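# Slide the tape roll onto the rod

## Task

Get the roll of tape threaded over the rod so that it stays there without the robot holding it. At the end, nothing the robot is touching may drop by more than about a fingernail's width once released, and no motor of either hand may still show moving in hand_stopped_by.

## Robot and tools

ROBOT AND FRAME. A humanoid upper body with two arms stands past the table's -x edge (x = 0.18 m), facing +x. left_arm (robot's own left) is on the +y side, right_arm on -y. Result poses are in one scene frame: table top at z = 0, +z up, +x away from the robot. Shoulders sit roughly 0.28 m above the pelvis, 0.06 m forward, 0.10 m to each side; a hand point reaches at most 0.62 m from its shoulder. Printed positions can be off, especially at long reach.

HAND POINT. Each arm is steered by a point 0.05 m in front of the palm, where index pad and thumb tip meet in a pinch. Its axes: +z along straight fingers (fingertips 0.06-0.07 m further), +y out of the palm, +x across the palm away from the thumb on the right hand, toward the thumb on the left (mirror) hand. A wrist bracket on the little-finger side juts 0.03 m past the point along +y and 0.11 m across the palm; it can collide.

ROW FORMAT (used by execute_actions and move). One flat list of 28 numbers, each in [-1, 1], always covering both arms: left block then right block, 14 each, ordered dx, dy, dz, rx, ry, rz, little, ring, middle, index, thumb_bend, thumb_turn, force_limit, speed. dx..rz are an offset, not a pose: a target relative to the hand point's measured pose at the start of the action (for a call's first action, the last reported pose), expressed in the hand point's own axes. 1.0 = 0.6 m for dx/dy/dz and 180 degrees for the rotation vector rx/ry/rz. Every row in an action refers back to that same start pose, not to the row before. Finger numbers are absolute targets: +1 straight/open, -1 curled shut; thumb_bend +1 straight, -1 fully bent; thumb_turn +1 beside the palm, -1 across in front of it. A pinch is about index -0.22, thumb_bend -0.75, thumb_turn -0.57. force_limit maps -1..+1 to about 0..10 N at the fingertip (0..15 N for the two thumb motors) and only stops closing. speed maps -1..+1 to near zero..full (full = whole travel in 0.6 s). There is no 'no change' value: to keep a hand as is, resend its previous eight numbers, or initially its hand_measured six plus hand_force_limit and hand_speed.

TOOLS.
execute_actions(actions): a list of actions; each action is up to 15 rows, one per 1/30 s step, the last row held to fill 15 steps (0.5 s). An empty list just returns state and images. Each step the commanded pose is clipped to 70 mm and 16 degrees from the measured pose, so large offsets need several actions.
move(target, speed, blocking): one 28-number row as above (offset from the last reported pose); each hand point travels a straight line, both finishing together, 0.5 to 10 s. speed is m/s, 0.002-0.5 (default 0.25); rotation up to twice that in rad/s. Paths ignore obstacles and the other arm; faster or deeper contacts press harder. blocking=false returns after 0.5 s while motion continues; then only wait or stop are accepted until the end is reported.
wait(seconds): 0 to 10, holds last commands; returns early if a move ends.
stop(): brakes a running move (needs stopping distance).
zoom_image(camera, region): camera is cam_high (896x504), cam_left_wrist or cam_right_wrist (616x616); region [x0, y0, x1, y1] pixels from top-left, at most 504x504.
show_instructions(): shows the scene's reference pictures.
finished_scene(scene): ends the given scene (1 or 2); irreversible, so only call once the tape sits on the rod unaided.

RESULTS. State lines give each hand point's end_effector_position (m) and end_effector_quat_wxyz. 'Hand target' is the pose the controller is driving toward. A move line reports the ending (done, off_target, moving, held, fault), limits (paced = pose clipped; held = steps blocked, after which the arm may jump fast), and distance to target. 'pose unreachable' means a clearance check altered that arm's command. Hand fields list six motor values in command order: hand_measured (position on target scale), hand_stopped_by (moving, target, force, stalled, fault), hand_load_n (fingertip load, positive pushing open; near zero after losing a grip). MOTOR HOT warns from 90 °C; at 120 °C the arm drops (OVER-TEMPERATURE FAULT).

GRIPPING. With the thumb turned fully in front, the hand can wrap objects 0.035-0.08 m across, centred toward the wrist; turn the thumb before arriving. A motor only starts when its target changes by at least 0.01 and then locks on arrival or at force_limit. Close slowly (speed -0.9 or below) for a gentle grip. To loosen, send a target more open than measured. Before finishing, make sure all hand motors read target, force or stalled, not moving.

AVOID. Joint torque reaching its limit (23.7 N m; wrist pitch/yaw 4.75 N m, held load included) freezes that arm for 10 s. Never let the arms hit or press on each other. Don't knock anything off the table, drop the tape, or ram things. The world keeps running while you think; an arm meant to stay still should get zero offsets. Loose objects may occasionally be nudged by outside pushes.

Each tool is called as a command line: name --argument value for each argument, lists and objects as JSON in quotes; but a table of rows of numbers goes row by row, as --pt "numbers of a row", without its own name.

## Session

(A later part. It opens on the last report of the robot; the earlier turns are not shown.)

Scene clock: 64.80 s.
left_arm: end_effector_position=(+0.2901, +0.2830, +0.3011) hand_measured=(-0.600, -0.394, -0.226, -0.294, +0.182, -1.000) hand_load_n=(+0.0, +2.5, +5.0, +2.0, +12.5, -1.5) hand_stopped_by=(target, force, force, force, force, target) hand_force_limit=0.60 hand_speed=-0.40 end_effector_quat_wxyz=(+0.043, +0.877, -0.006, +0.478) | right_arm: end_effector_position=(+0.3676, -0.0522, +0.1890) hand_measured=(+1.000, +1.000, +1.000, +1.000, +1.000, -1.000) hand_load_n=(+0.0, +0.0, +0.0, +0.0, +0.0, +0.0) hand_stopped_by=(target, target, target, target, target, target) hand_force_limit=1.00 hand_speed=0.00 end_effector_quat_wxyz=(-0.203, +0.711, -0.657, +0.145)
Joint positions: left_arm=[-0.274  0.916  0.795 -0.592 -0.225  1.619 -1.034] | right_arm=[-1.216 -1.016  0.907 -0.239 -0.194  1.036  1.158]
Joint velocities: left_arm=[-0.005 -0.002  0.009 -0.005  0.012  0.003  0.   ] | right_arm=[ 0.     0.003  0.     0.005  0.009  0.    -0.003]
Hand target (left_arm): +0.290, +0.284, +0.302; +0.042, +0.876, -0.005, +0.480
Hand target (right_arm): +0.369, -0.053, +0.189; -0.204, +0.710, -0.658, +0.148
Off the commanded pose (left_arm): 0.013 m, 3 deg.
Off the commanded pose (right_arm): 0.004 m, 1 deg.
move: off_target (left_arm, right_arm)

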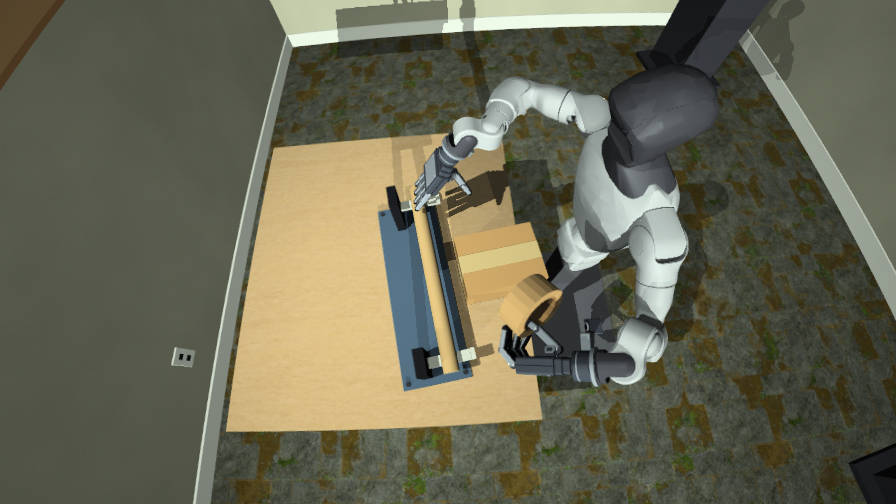

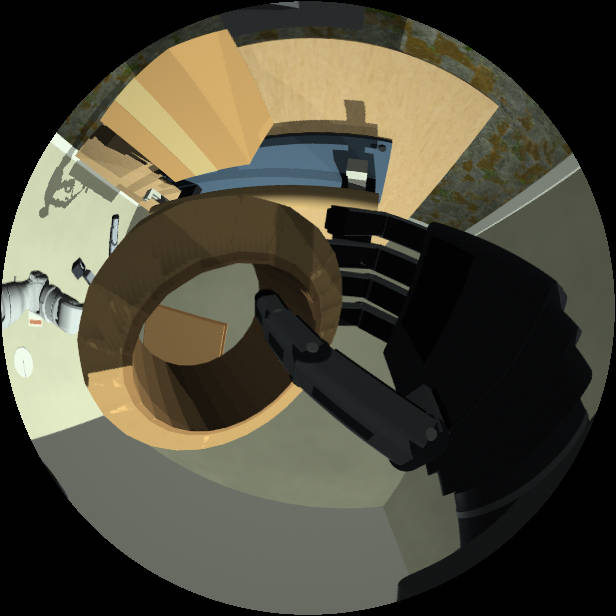

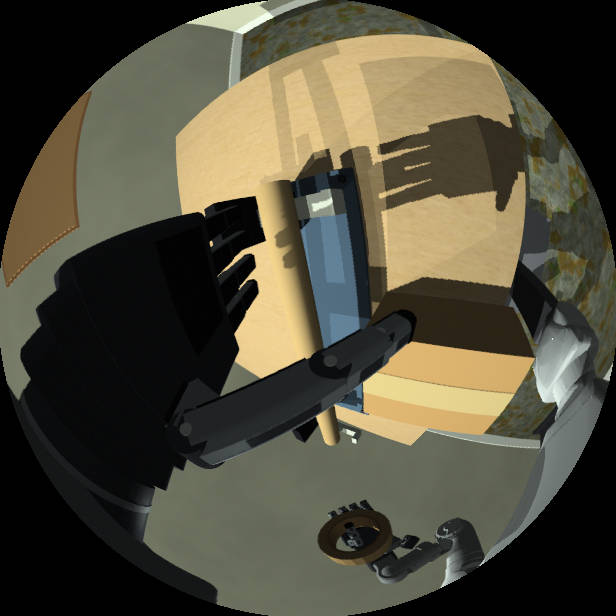

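move --target '[0,0,0,0,0,0,-0.6,-0.6,-0.6,-0.6,-0.5,-1,0.6,-0.4,-0.155,-0.092,0.09,0,-0.014,-0.024,1,1,1,1,1,-1,1,0]' --speed 0.12

move --target '[0,0,0,0,0,0,-0.6,-0.6,-0.6,-0.6,-0.5,-1,0.6,-0.4,0,0.05,0.085,0,0,0,1,1,1,1,1,-1,1,0]' --speed 0.06

Scene clock: 75.63 s.
left_arm: end_effector_position=(+0.2901, +0.2830, +0.3011) hand_measured=(-0.600, -0.394, -0.226, -0.294, +0.182, -1.000) hand_load_n=(+0.0, +2.5, +5.0, +2.0, +12.5, -1.5) hand_stopped_by=(target, force, force, force, force, target) hand_force_limit=0.60 hand_speed=-0.40 end_effector_quat_wxyz=(+0.043, +0.877, -0.006, +0.478) | right_arm: end_effector_position=(+0.4361, +0.0462, +0.1713) hand_measured=(+1.000, +1.000, +1.000, +1.000, +1.000, -1.000) hand_load_n=(+0.0, +0.0, +0.0, +0.0, +0.0, +0.0) hand_stopped_by=(target, target, target, target, target, target) hand_force_limit=1.00 hand_speed=0.00 end_effector_quat_wxyz=(-0.210, +0.738, -0.627, +0.134)
Joint positions: left_arm=[-0.274  0.916  0.795 -0.592 -0.225  1.619 -1.034] | right_arm=[-1.539 -0.375  1.006  0.845 -0.225  0.569  1.038]
Joint velocities: left_arm=[ 0.006 -0.002  0.     0.002  0.006  0.     0.   ] | right_arm=[-0.003  0.005  0.014  0.    -0.011 -0.01   0.003]
Hand target (left_arm): +0.290, +0.283, +0.301; +0.043, +0.877, -0.006, +0.478
Hand target (right_arm): +0.435, +0.047, +0.172; -0.210, +0.739, -0.626, +0.133
Off the commanded pose (left_arm): 0.000 m, 0 deg.
Off the commanded pose (right_arm): 0.005 m, 0 deg.
move: off_target (right_arm)

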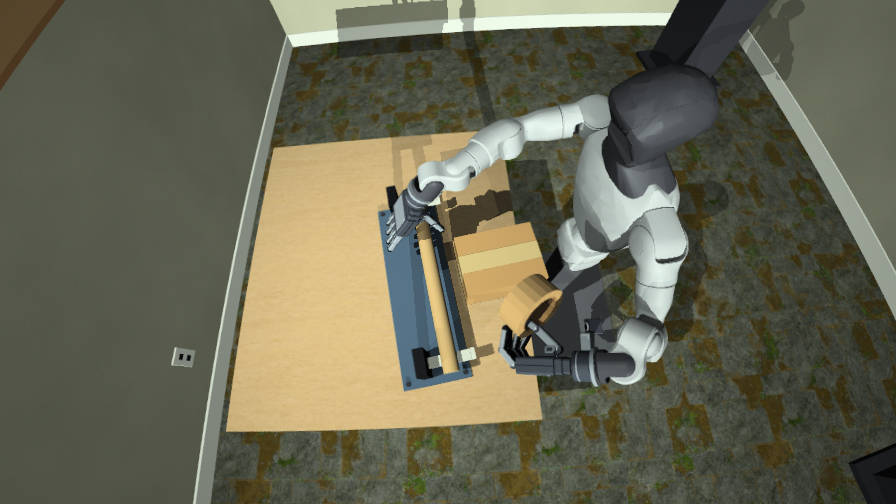

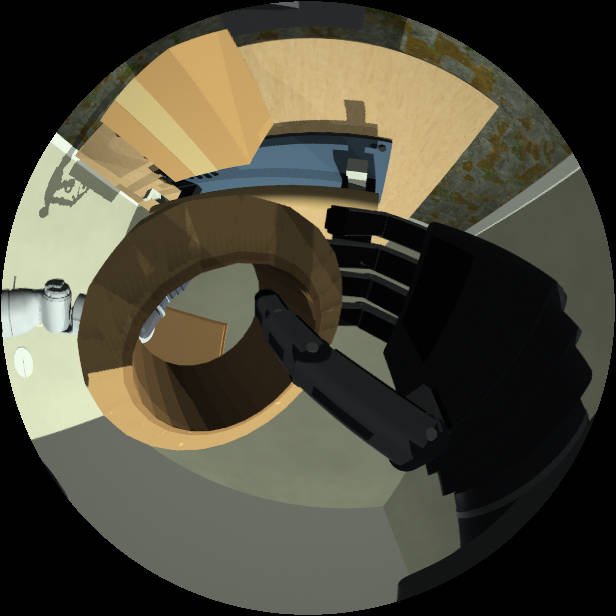

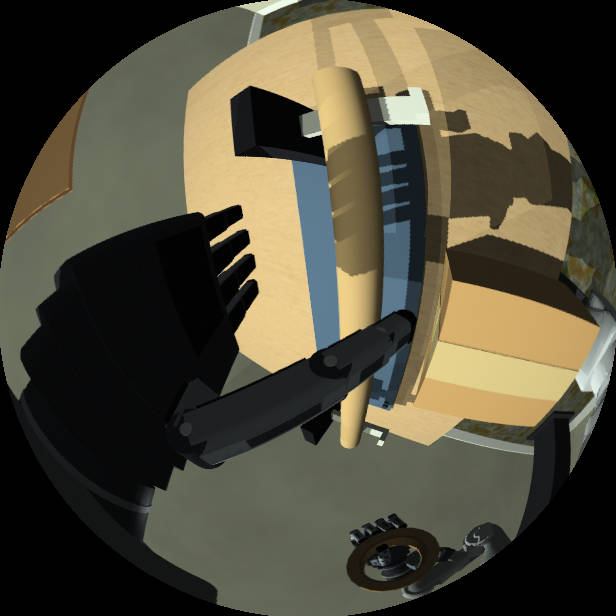

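Scene clock: 76.97 s.
left_arm: end_effector_position=(+0.2901, +0.2830, +0.3011) hand_measured=(-0.600, -0.394, -0.226, -0.294, +0.182, -1.000) hand_load_n=(+0.0, +2.5, +5.0, +2.0, +12.5, -1.5) hand_stopped_by=(target, force, force, force, force, target) hand_force_limit=0.60 hand_speed=-0.40 end_effector_quat_wxyz=(+0.043, +0.877, -0.006, +0.478) | right_arm: end_effector_position=(+0.4363, +0.0476, +0.1111) hand_measured=(+1.000, +1.000, +1.000, +1.000, +1.000, -1.000) hand_load_n=(+0.0, +0.0, +0.0, +0.0, +0.0, +0.0) hand_stopped_by=(target, target, target, target, target, target) hand_force_limit=1.00 hand_speed=0.00 end_effector_quat_wxyz=(-0.210, +0.734, -0.631, +0.134)
Joint positions: left_arm=[-0.274  0.916  0.795 -0.592 -0.225  1.619 -1.034] | right_arm=[-1.452 -0.217  0.993  1.149 -0.225  0.394  0.842]
Joint velocities: left_arm=[ 0.009 -0.002 -0.011 -0.006 -0.005  0.     0.   ] | right_arm=[-0.032  0.005 -0.017  0.049 -0.011 -0.038 -0.003]
Hand target (left_arm): +0.290, +0.283, +0.301; +0.043, +0.877, -0.006, +0.478
Hand target (right_arm): +0.436, +0.050, +0.112; -0.213, +0.734, -0.631, +0.132
Off the commanded pose (left_arm): 0.000 m, 0 deg.
Off the commanded pose (right_arm): 0.004 m, 1 deg.
move: off_target (right_arm)

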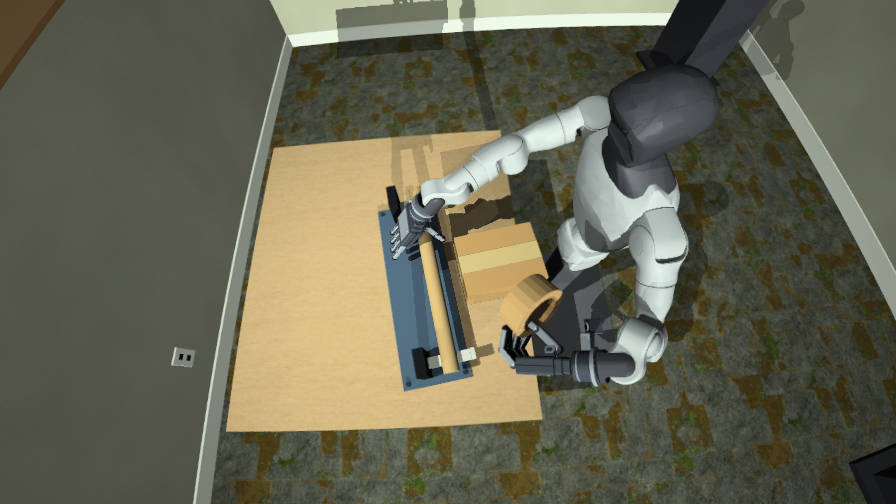

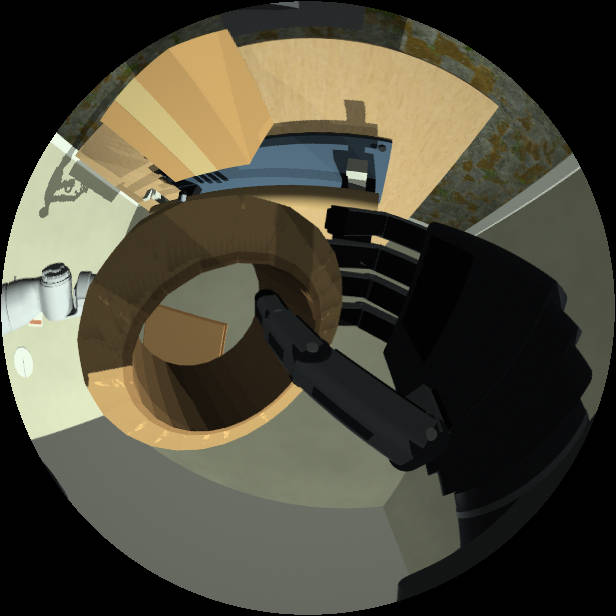

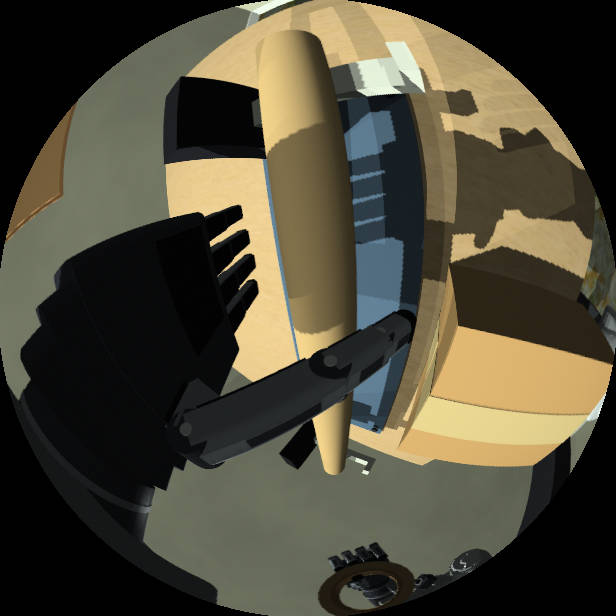

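move --target '[0,0,0,0,0,0,-0.6,-0.6,-0.6,-0.6,-0.5,-1,0.6,-0.4,0,0.025,0.045,0,0,0,1,1,1,1,1,-1,1,0]' --speed 0.05

move --target '[0,0,0,0,0,0,-0.6,-0.6,-0.6,-0.6,-0.5,-1,0.6,-0.4,0,0,0,0,0,0,-0.9,-0.9,-0.9,-0.9,-0.9,-1,1,0]'

move --target '[0,0,0,0,0,0,-0.6,-0.6,-0.6,-0.6,-0.5,-1,0.6,-0.4,0,0,0,0,0,0,-1,-1,-1,-1,-0.9,-1,1,0]'

move --target '[0,0,0,0,0,0,-0.6,-0.6,-0.6,-0.6,-0.5,-1,0.6,-0.4,0,-0.08,-0.15,0,0,0,-1,-1,-1,-1,-0.9,-1,1,0]' --speed 0.06

Scene clock: 103.47 s.
left_arm: end_effector_position=(+0.2901, +0.2830, +0.3011) hand_measured=(-0.600, -0.394, -0.226, -0.294, +0.182, -1.000) hand_load_n=(+0.0, +2.5, +5.0, +2.0, +12.5, -1.5) hand_stopped_by=(target, force, force, force, force, target) hand_force_limit=0.60 hand_speed=-0.40 end_effector_quat_wxyz=(+0.043, +0.877, -0.006, +0.478) | right_arm: end_effector_position=(+0.4366, +0.0476, +0.0789) hand_measured=(+1.000, +1.000, +1.000, +1.000, +1.000, -1.000) hand_load_n=(+0.0, +0.0, +0.0, +0.0, +0.0, +0.0) hand_stopped_by=(target, target, target, target, target, target) hand_force_limit=1.00 hand_speed=0.00 end_effector_quat_wxyz=(-0.224, +0.727, -0.633, +0.143)
Joint positions: left_arm=[-0.274  0.916  0.795 -0.592 -0.225  1.619 -1.034] | right_arm=[-1.428 -0.095  0.971  1.424 -0.225  0.238  0.682]
Joint velocities: left_arm=[-0.011 -0.006  0.    -0.003 -0.003  0.     0.   ] | right_arm=[ 0.     0.006 -0.003  0.028 -0.002 -0.009 -0.002]
Hand target (left_arm): +0.290, +0.283, +0.301; +0.043, +0.877, -0.006, +0.478
Hand target (right_arm): +0.437, +0.049, +0.080; -0.227, +0.727, -0.632, +0.142
Off the commanded pose (left_arm): 0.000 m, 0 deg.
Off the commanded pose (right_arm): 0.003 m, 2 deg.
move: done

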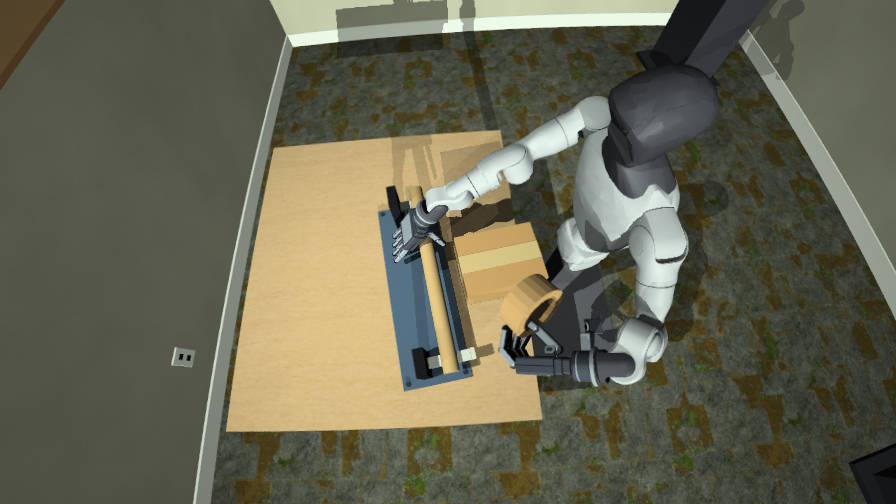

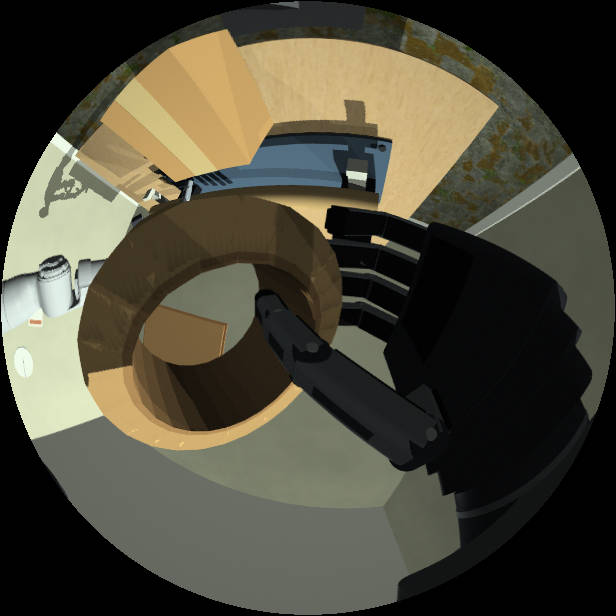

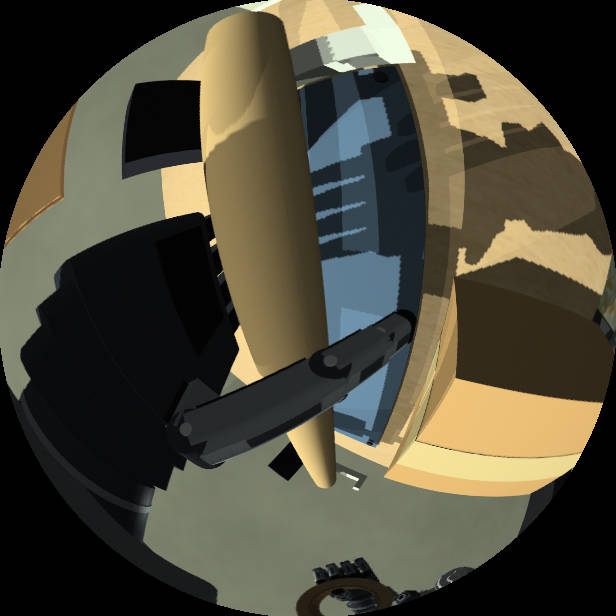

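Scene clock: 104.90 s.
left_arm: end_effector_position=(+0.2901, +0.2830, +0.3011) hand_measured=(-0.600, -0.394, -0.226, -0.294, +0.182, -1.000) hand_load_n=(+0.0, +2.5, +5.0, +2.0, +12.5, -1.5) hand_stopped_by=(target, force, force, force, force, target) hand_force_limit=0.60 hand_speed=-0.40 end_effector_quat_wxyz=(+0.043, +0.877, -0.006, +0.478) | right_arm: end_effector_position=(+0.4358, +0.0480, +0.0785) hand_measured=(-0.888, -0.850, -0.588, -0.818, -0.032, -1.000) hand_load_n=(+11.0, +10.0, +12.5, +11.5, +14.5, +3.0) hand_stopped_by=(force, force, force, force, force, target) hand_force_limit=1.00 hand_speed=0.00 end_effector_quat_wxyz=(-0.224, +0.728, -0.633, +0.142)
Joint positions: left_arm=[-0.274  0.916  0.795 -0.592 -0.225  1.619 -1.034] | right_arm=[-1.427 -0.094  0.971  1.424 -0.225  0.237  0.683]
Joint velocities: left_arm=[ 0.009  0.009  0.003 -0.009 -0.009  0.     0.   ] | right_arm=[ 0.008  0.002 -0.003  0.009 -0.008  0.     0.   ]
Hand target (left_arm): +0.290, +0.283, +0.301; +0.043, +0.877, -0.006, +0.478
Hand target (right_arm): +0.437, +0.048, +0.079; -0.224, +0.727, -0.633, +0.143
Off the commanded pose (left_arm): 0.000 m, 0 deg.
Off the commanded pose (right_arm): 0.001 m, 0 deg.
move: done

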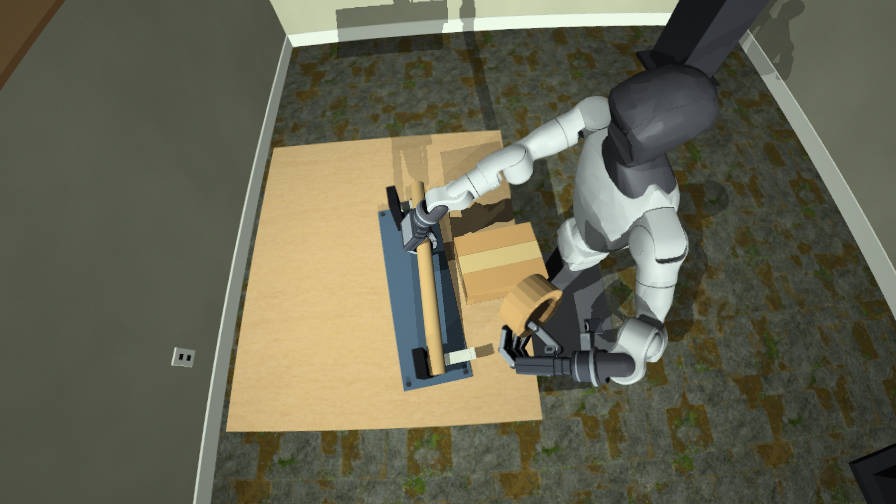

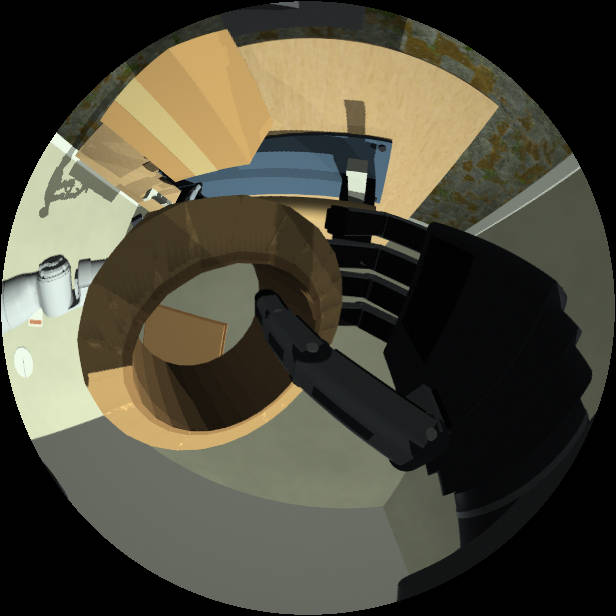

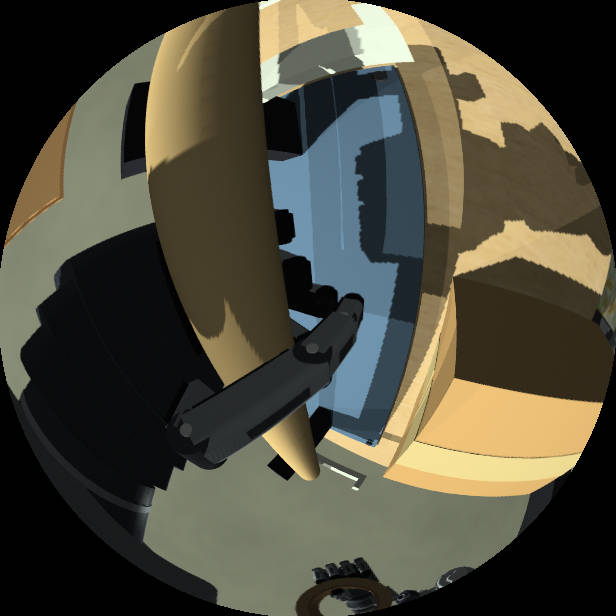

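Scene clock: 105.40 s.
left_arm: end_effector_position=(+0.2901, +0.2830, +0.3011) hand_measured=(-0.600, -0.394, -0.226, -0.294, +0.182, -1.000) hand_load_n=(+0.0, +2.5, +5.0, +2.0, +12.5, -1.5) hand_stopped_by=(target, force, force, force, force, target) hand_force_limit=0.60 hand_speed=-0.40 end_effector_quat_wxyz=(+0.043, +0.877, -0.006, +0.478) | right_arm: end_effector_position=(+0.4358, +0.0480, +0.0785) hand_measured=(-0.888, -0.852, -0.588, -0.818, -0.032, -1.000) hand_load_n=(+11.0, +11.0, +12.5, +11.5, +14.5, +3.0) hand_stopped_by=(force, force, force, force, force, target) hand_force_limit=1.00 hand_speed=0.00 end_effector_quat_wxyz=(-0.224, +0.728, -0.633, +0.142)
Joint positions: left_arm=[-0.274  0.916  0.795 -0.592 -0.225  1.619 -1.034] | right_arm=[-1.427 -0.094  0.971  1.424 -0.225  0.237  0.683]
Joint velocities: left_arm=[-0.005 -0.006  0.     0.    -0.005  0.     0.   ] | right_arm=[-0.002  0.011 -0.003  0.012 -0.002  0.     0.   ]
Hand target (left_arm): +0.290, +0.283, +0.301; +0.043, +0.877, -0.006, +0.478
Hand target (right_arm): +0.436, +0.048, +0.078; -0.224, +0.728, -0.633, +0.142
Off the commanded pose (left_arm): 0.000 m, 0 deg.
Off the commanded pose (right_arm): 0.000 m, 0 deg.
move: done

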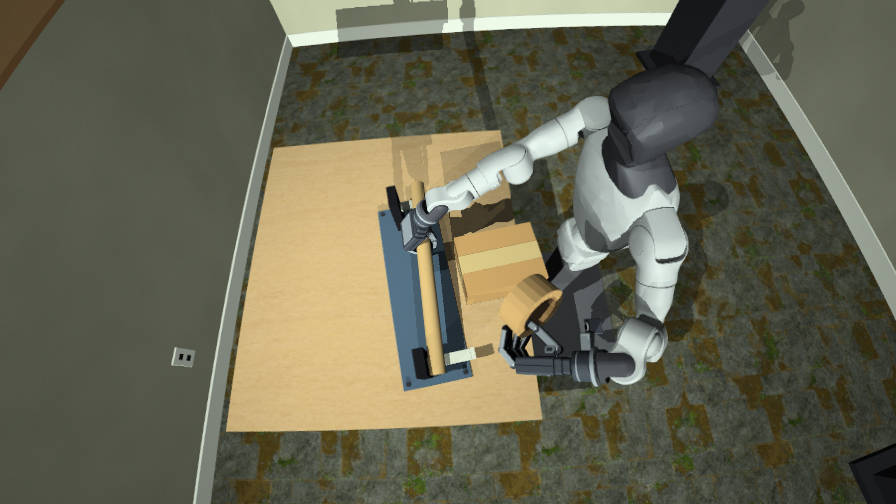

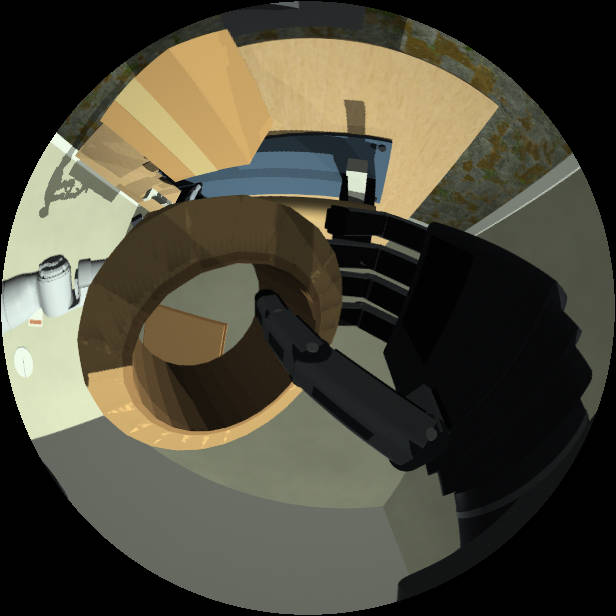

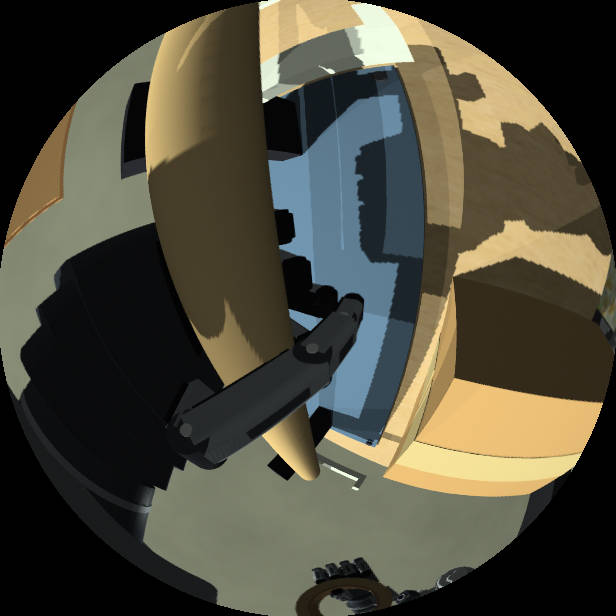

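Scene clock: 107.57 s.
left_arm: end_effector_position=(+0.2901, +0.2830, +0.3011) hand_measured=(-0.600, -0.394, -0.226, -0.294, +0.182, -1.000) hand_load_n=(+0.0, +2.5, +5.0, +2.0, +12.5, -1.5) hand_stopped_by=(target, force, force, force, force, target) hand_force_limit=0.60 hand_speed=-0.40 end_effector_quat_wxyz=(+0.043, +0.877, -0.006, +0.478) | right_arm: end_effector_position=(+0.4266, +0.0415, +0.1805) hand_measured=(-0.888, -0.852, -0.588, -0.818, -0.032, -1.000) hand_load_n=(+11.0, +11.0, +12.5, +11.5, +14.5, +3.0) hand_stopped_by=(force, force, force, force, force, target) hand_force_limit=1.00 hand_speed=0.00 end_effector_quat_wxyz=(-0.218, +0.735, -0.626, +0.143)
Joint positions: left_arm=[-0.274  0.916  0.795 -0.592 -0.225  1.619 -1.034] | right_arm=[-1.486 -0.468  0.985  0.576 -0.275  0.725  1.087]
Joint velocities: left_arm=[-0.005  0.008  0.008  0.     0.017  0.     0.   ] | right_arm=[ 0.002 -0.015  0.003 -0.005  0.011  0.005 -0.005]
Hand target (left_arm): +0.290, +0.283, +0.301; +0.043, +0.877, -0.006, +0.478
Hand target (right_arm): +0.428, +0.040, +0.181; -0.219, +0.734, -0.626, +0.146
Off the commanded pose (left_arm): 0.000 m, 0 deg.
Off the commanded pose (right_arm): 0.007 m, 1 deg.
move: off_target (right_arm)

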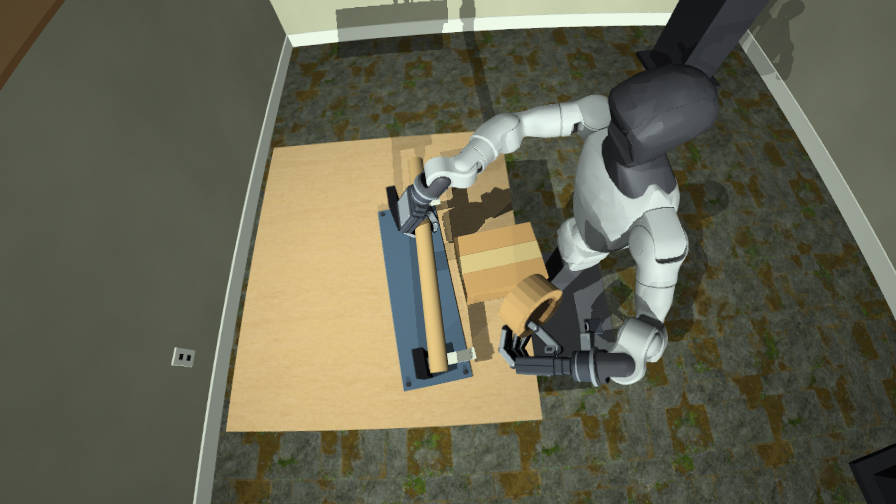

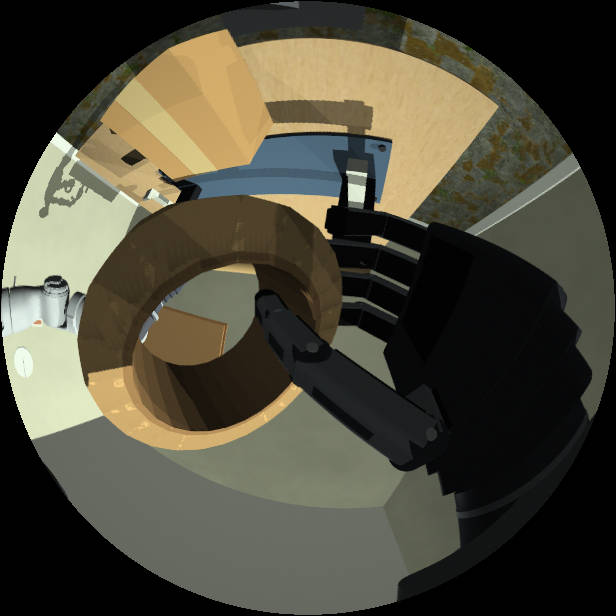

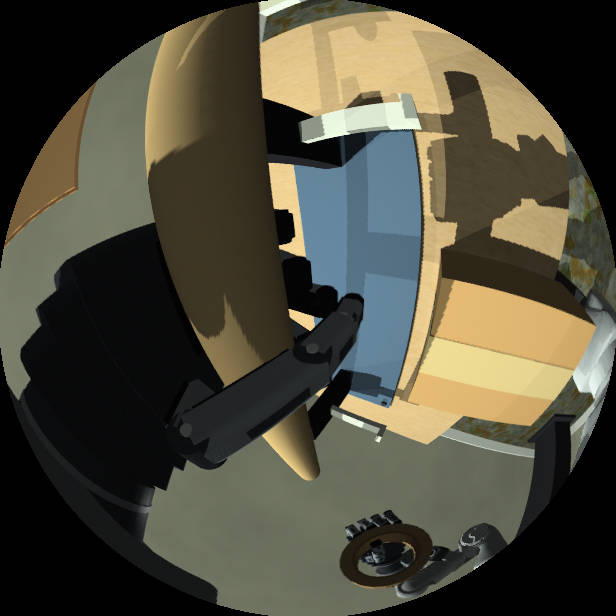

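move --target '[0.045,-0.08,0.06,-0.07,0,0.045,-0.6,-0.6,-0.6,-0.6,-0.5,-1,0.6,-0.4,0.15,-0.015,-0.14,-0.015,-0.05,-0.045,-1,-1,-1,-1,-0.9,-1,1,0]' --speed 0.08

zoom_image --camera "cam_high" --region '[350,120,700,420]'

Scene clock: 120.20 s.
left_arm: end_effector_position=(+0.3428, +0.3262, +0.3056) hand_measured=(-0.600, -0.394, -0.226, -0.294, +0.182, -1.000) hand_load_n=(+0.0, +2.5, +5.0, +2.0, +12.5, -1.5) hand_stopped_by=(target, force, force, force, force, target) hand_force_limit=0.60 hand_speed=-0.40 end_effector_quat_wxyz=(+0.110, +0.859, -0.116, +0.486) | right_arm: end_effector_position=(+0.4059, -0.0594, +0.2554) hand_measured=(-0.888, -0.852, -0.588, -0.818, -0.032, -1.000) hand_load_n=(+11.0, +11.0, +12.5, +11.5, +14.5, +3.0) hand_stopped_by=(force, force, force, force, force, target) hand_force_limit=1.00 hand_speed=0.00 end_effector_quat_wxyz=(-0.238, +0.793, -0.552, +0.099)
Joint positions: left_arm=[-0.679  1.136  0.346  0.454 -0.206  0.793 -1.276] | right_arm=[-1.447 -0.996  0.82   0.362 -0.104  0.257  1.32 ]
Joint velocities: left_arm=[-0.02   0.002 -0.017  0.017  0.    -0.007  0.   ] | right_arm=[ 0.     0.006 -0.006  0.008  0.009  0.     0.   ]
Hand target (left_arm): +0.343, +0.326, +0.306; +0.109, +0.859, -0.117, +0.486
Hand target (right_arm): +0.405, -0.058, +0.256; -0.239, +0.794, -0.550, +0.096
Off the commanded pose (left_arm): 0.007 m, 2 deg.
Off the commanded pose (right_arm): 0.005 m, 2 deg.
move: off_target (left_arm, right_arm)

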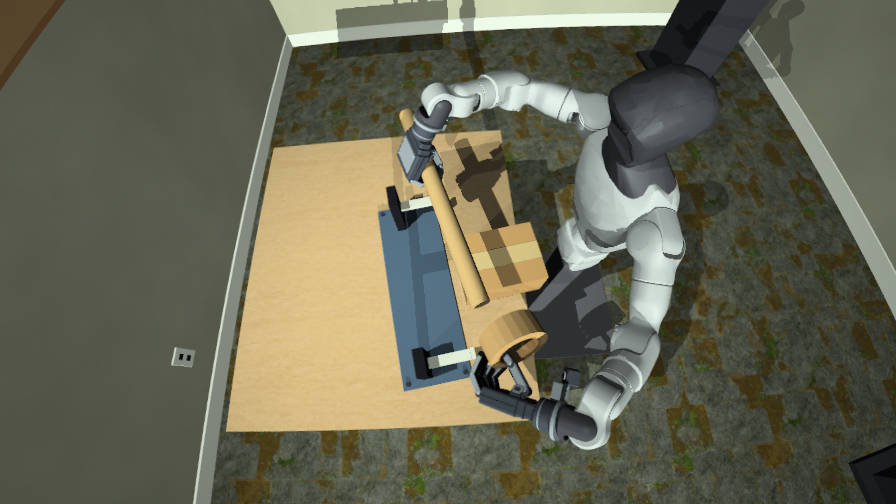

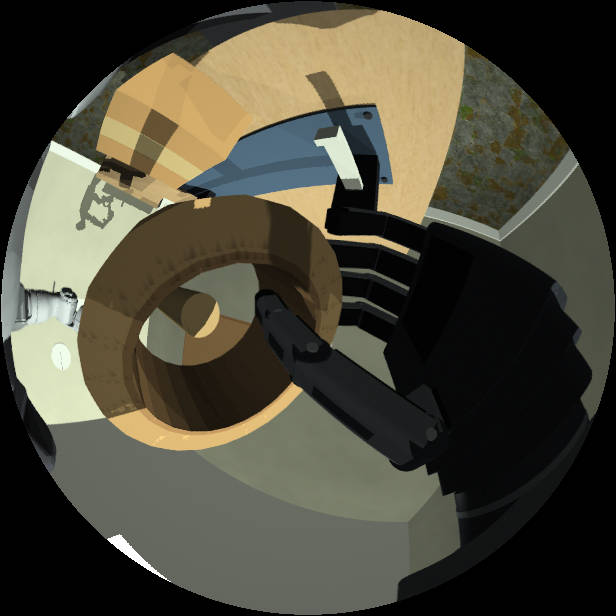

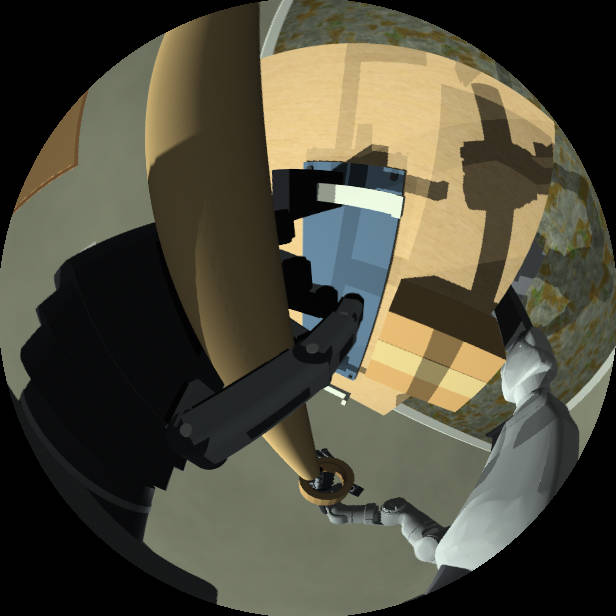

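Region (350, 120, 700, 420) of cam_high's 896x504 image, scaled by 1.440, with more detail than that image has; it fills the top 432 rows of this view, and the rest is white.

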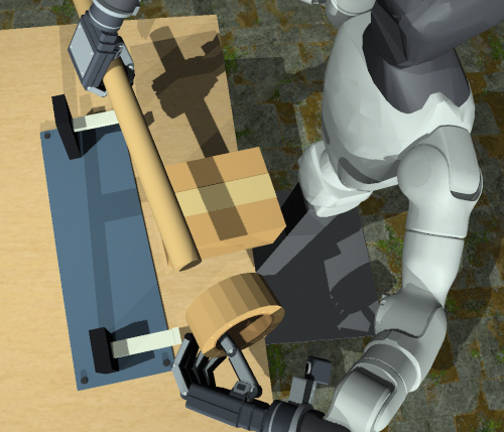

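move --target '[0.035,0.065,0.045,0,0,0,-0.6,-0.6,-0.6,-0.6,-0.5,-1,0.6,-0.4,0,0,-0.004,0,0,0,-1,-1,-1,-1,-0.9,-1,1,0]' --speed 0.04

zoom_image --camera "cam_high" --region '[400,200,650,420]'

Scene clock: 125.73 s.
left_arm: end_effector_position=(+0.3599, +0.2792, +0.3106) hand_measured=(-0.600, -0.394, -0.226, -0.294, +0.182, -1.000) hand_load_n=(+0.0, +2.5, +5.0, +2.0, +12.5, -1.5) hand_stopped_by=(target, force, force, force, force, target) hand_force_limit=0.60 hand_speed=-0.40 end_effector_quat_wxyz=(+0.112, +0.861, -0.115, +0.483) | right_arm: end_effector_position=(+0.4050, -0.0602, +0.2559) hand_measured=(-0.888, -0.852, -0.588, -0.818, -0.032, -1.000) hand_load_n=(+11.0, +11.0, +12.5, +11.5, +14.5, +3.0) hand_stopped_by=(force, force, force, force, force, target) hand_force_limit=1.00 hand_speed=0.00 end_effector_quat_wxyz=(-0.236, +0.794, -0.551, +0.100)
Joint positions: left_arm=[-0.694  1.024  0.344  0.122 -0.207  1.093 -1.143] | right_arm=[-1.447 -1.     0.82   0.355 -0.104  0.258  1.325]
Joint velocities: left_arm=[-0.003 -0.017 -0.005  0.011  0.002  0.     0.001] | right_arm=[-0.014 -0.003 -0.006  0.005  0.002  0.     0.   ]
Hand target (left_arm): +0.360, +0.279, +0.311; +0.111, +0.861, -0.115, +0.483
Hand target (right_arm): +0.405, -0.060, +0.257; -0.238, +0.793, -0.551, +0.100
Off the commanded pose (left_arm): 0.004 m, 0 deg.
Off the commanded pose (right_arm): 0.002 m, 0 deg.
move: off_target (left_arm)

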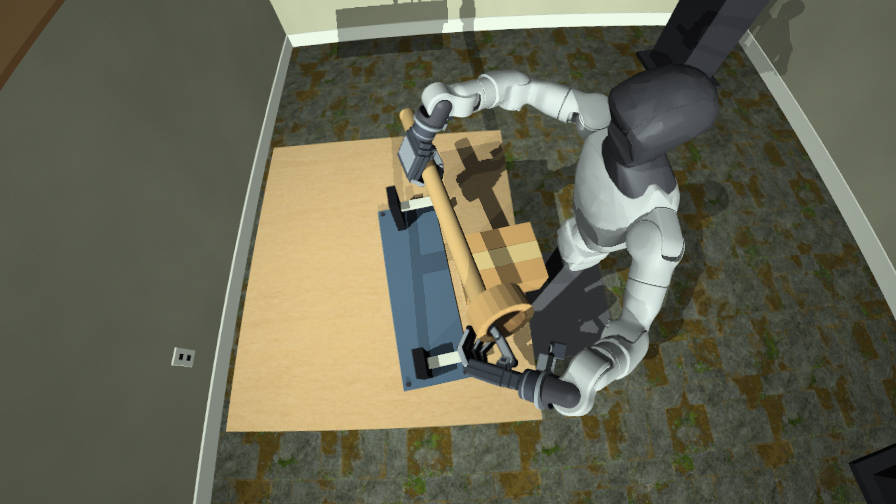

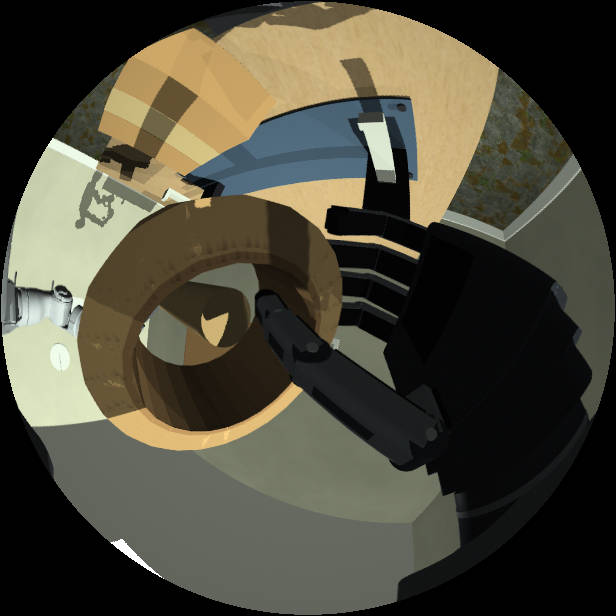

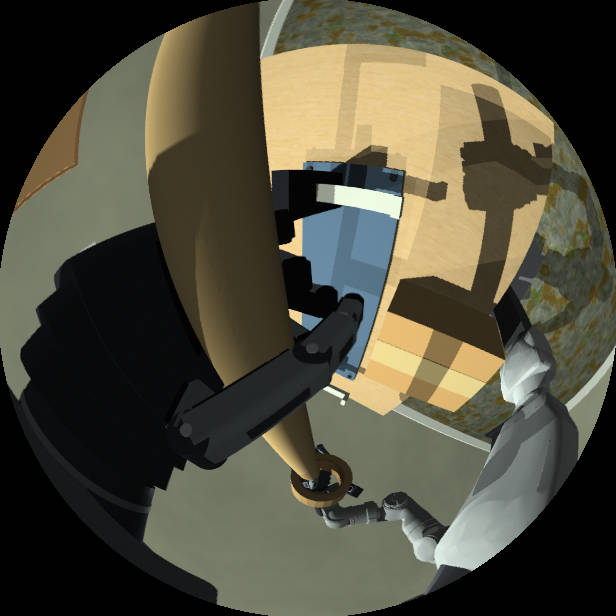

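Region (400, 200, 650, 420) of cam_high's 896x504 image, scaled by 2.016, with more detail than that image has; it fills the top 444 rows of this view, and the rest is white.

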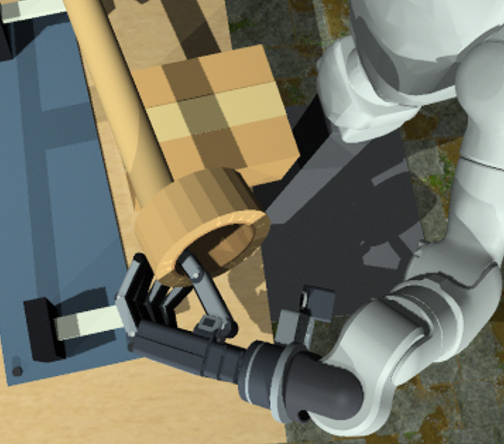

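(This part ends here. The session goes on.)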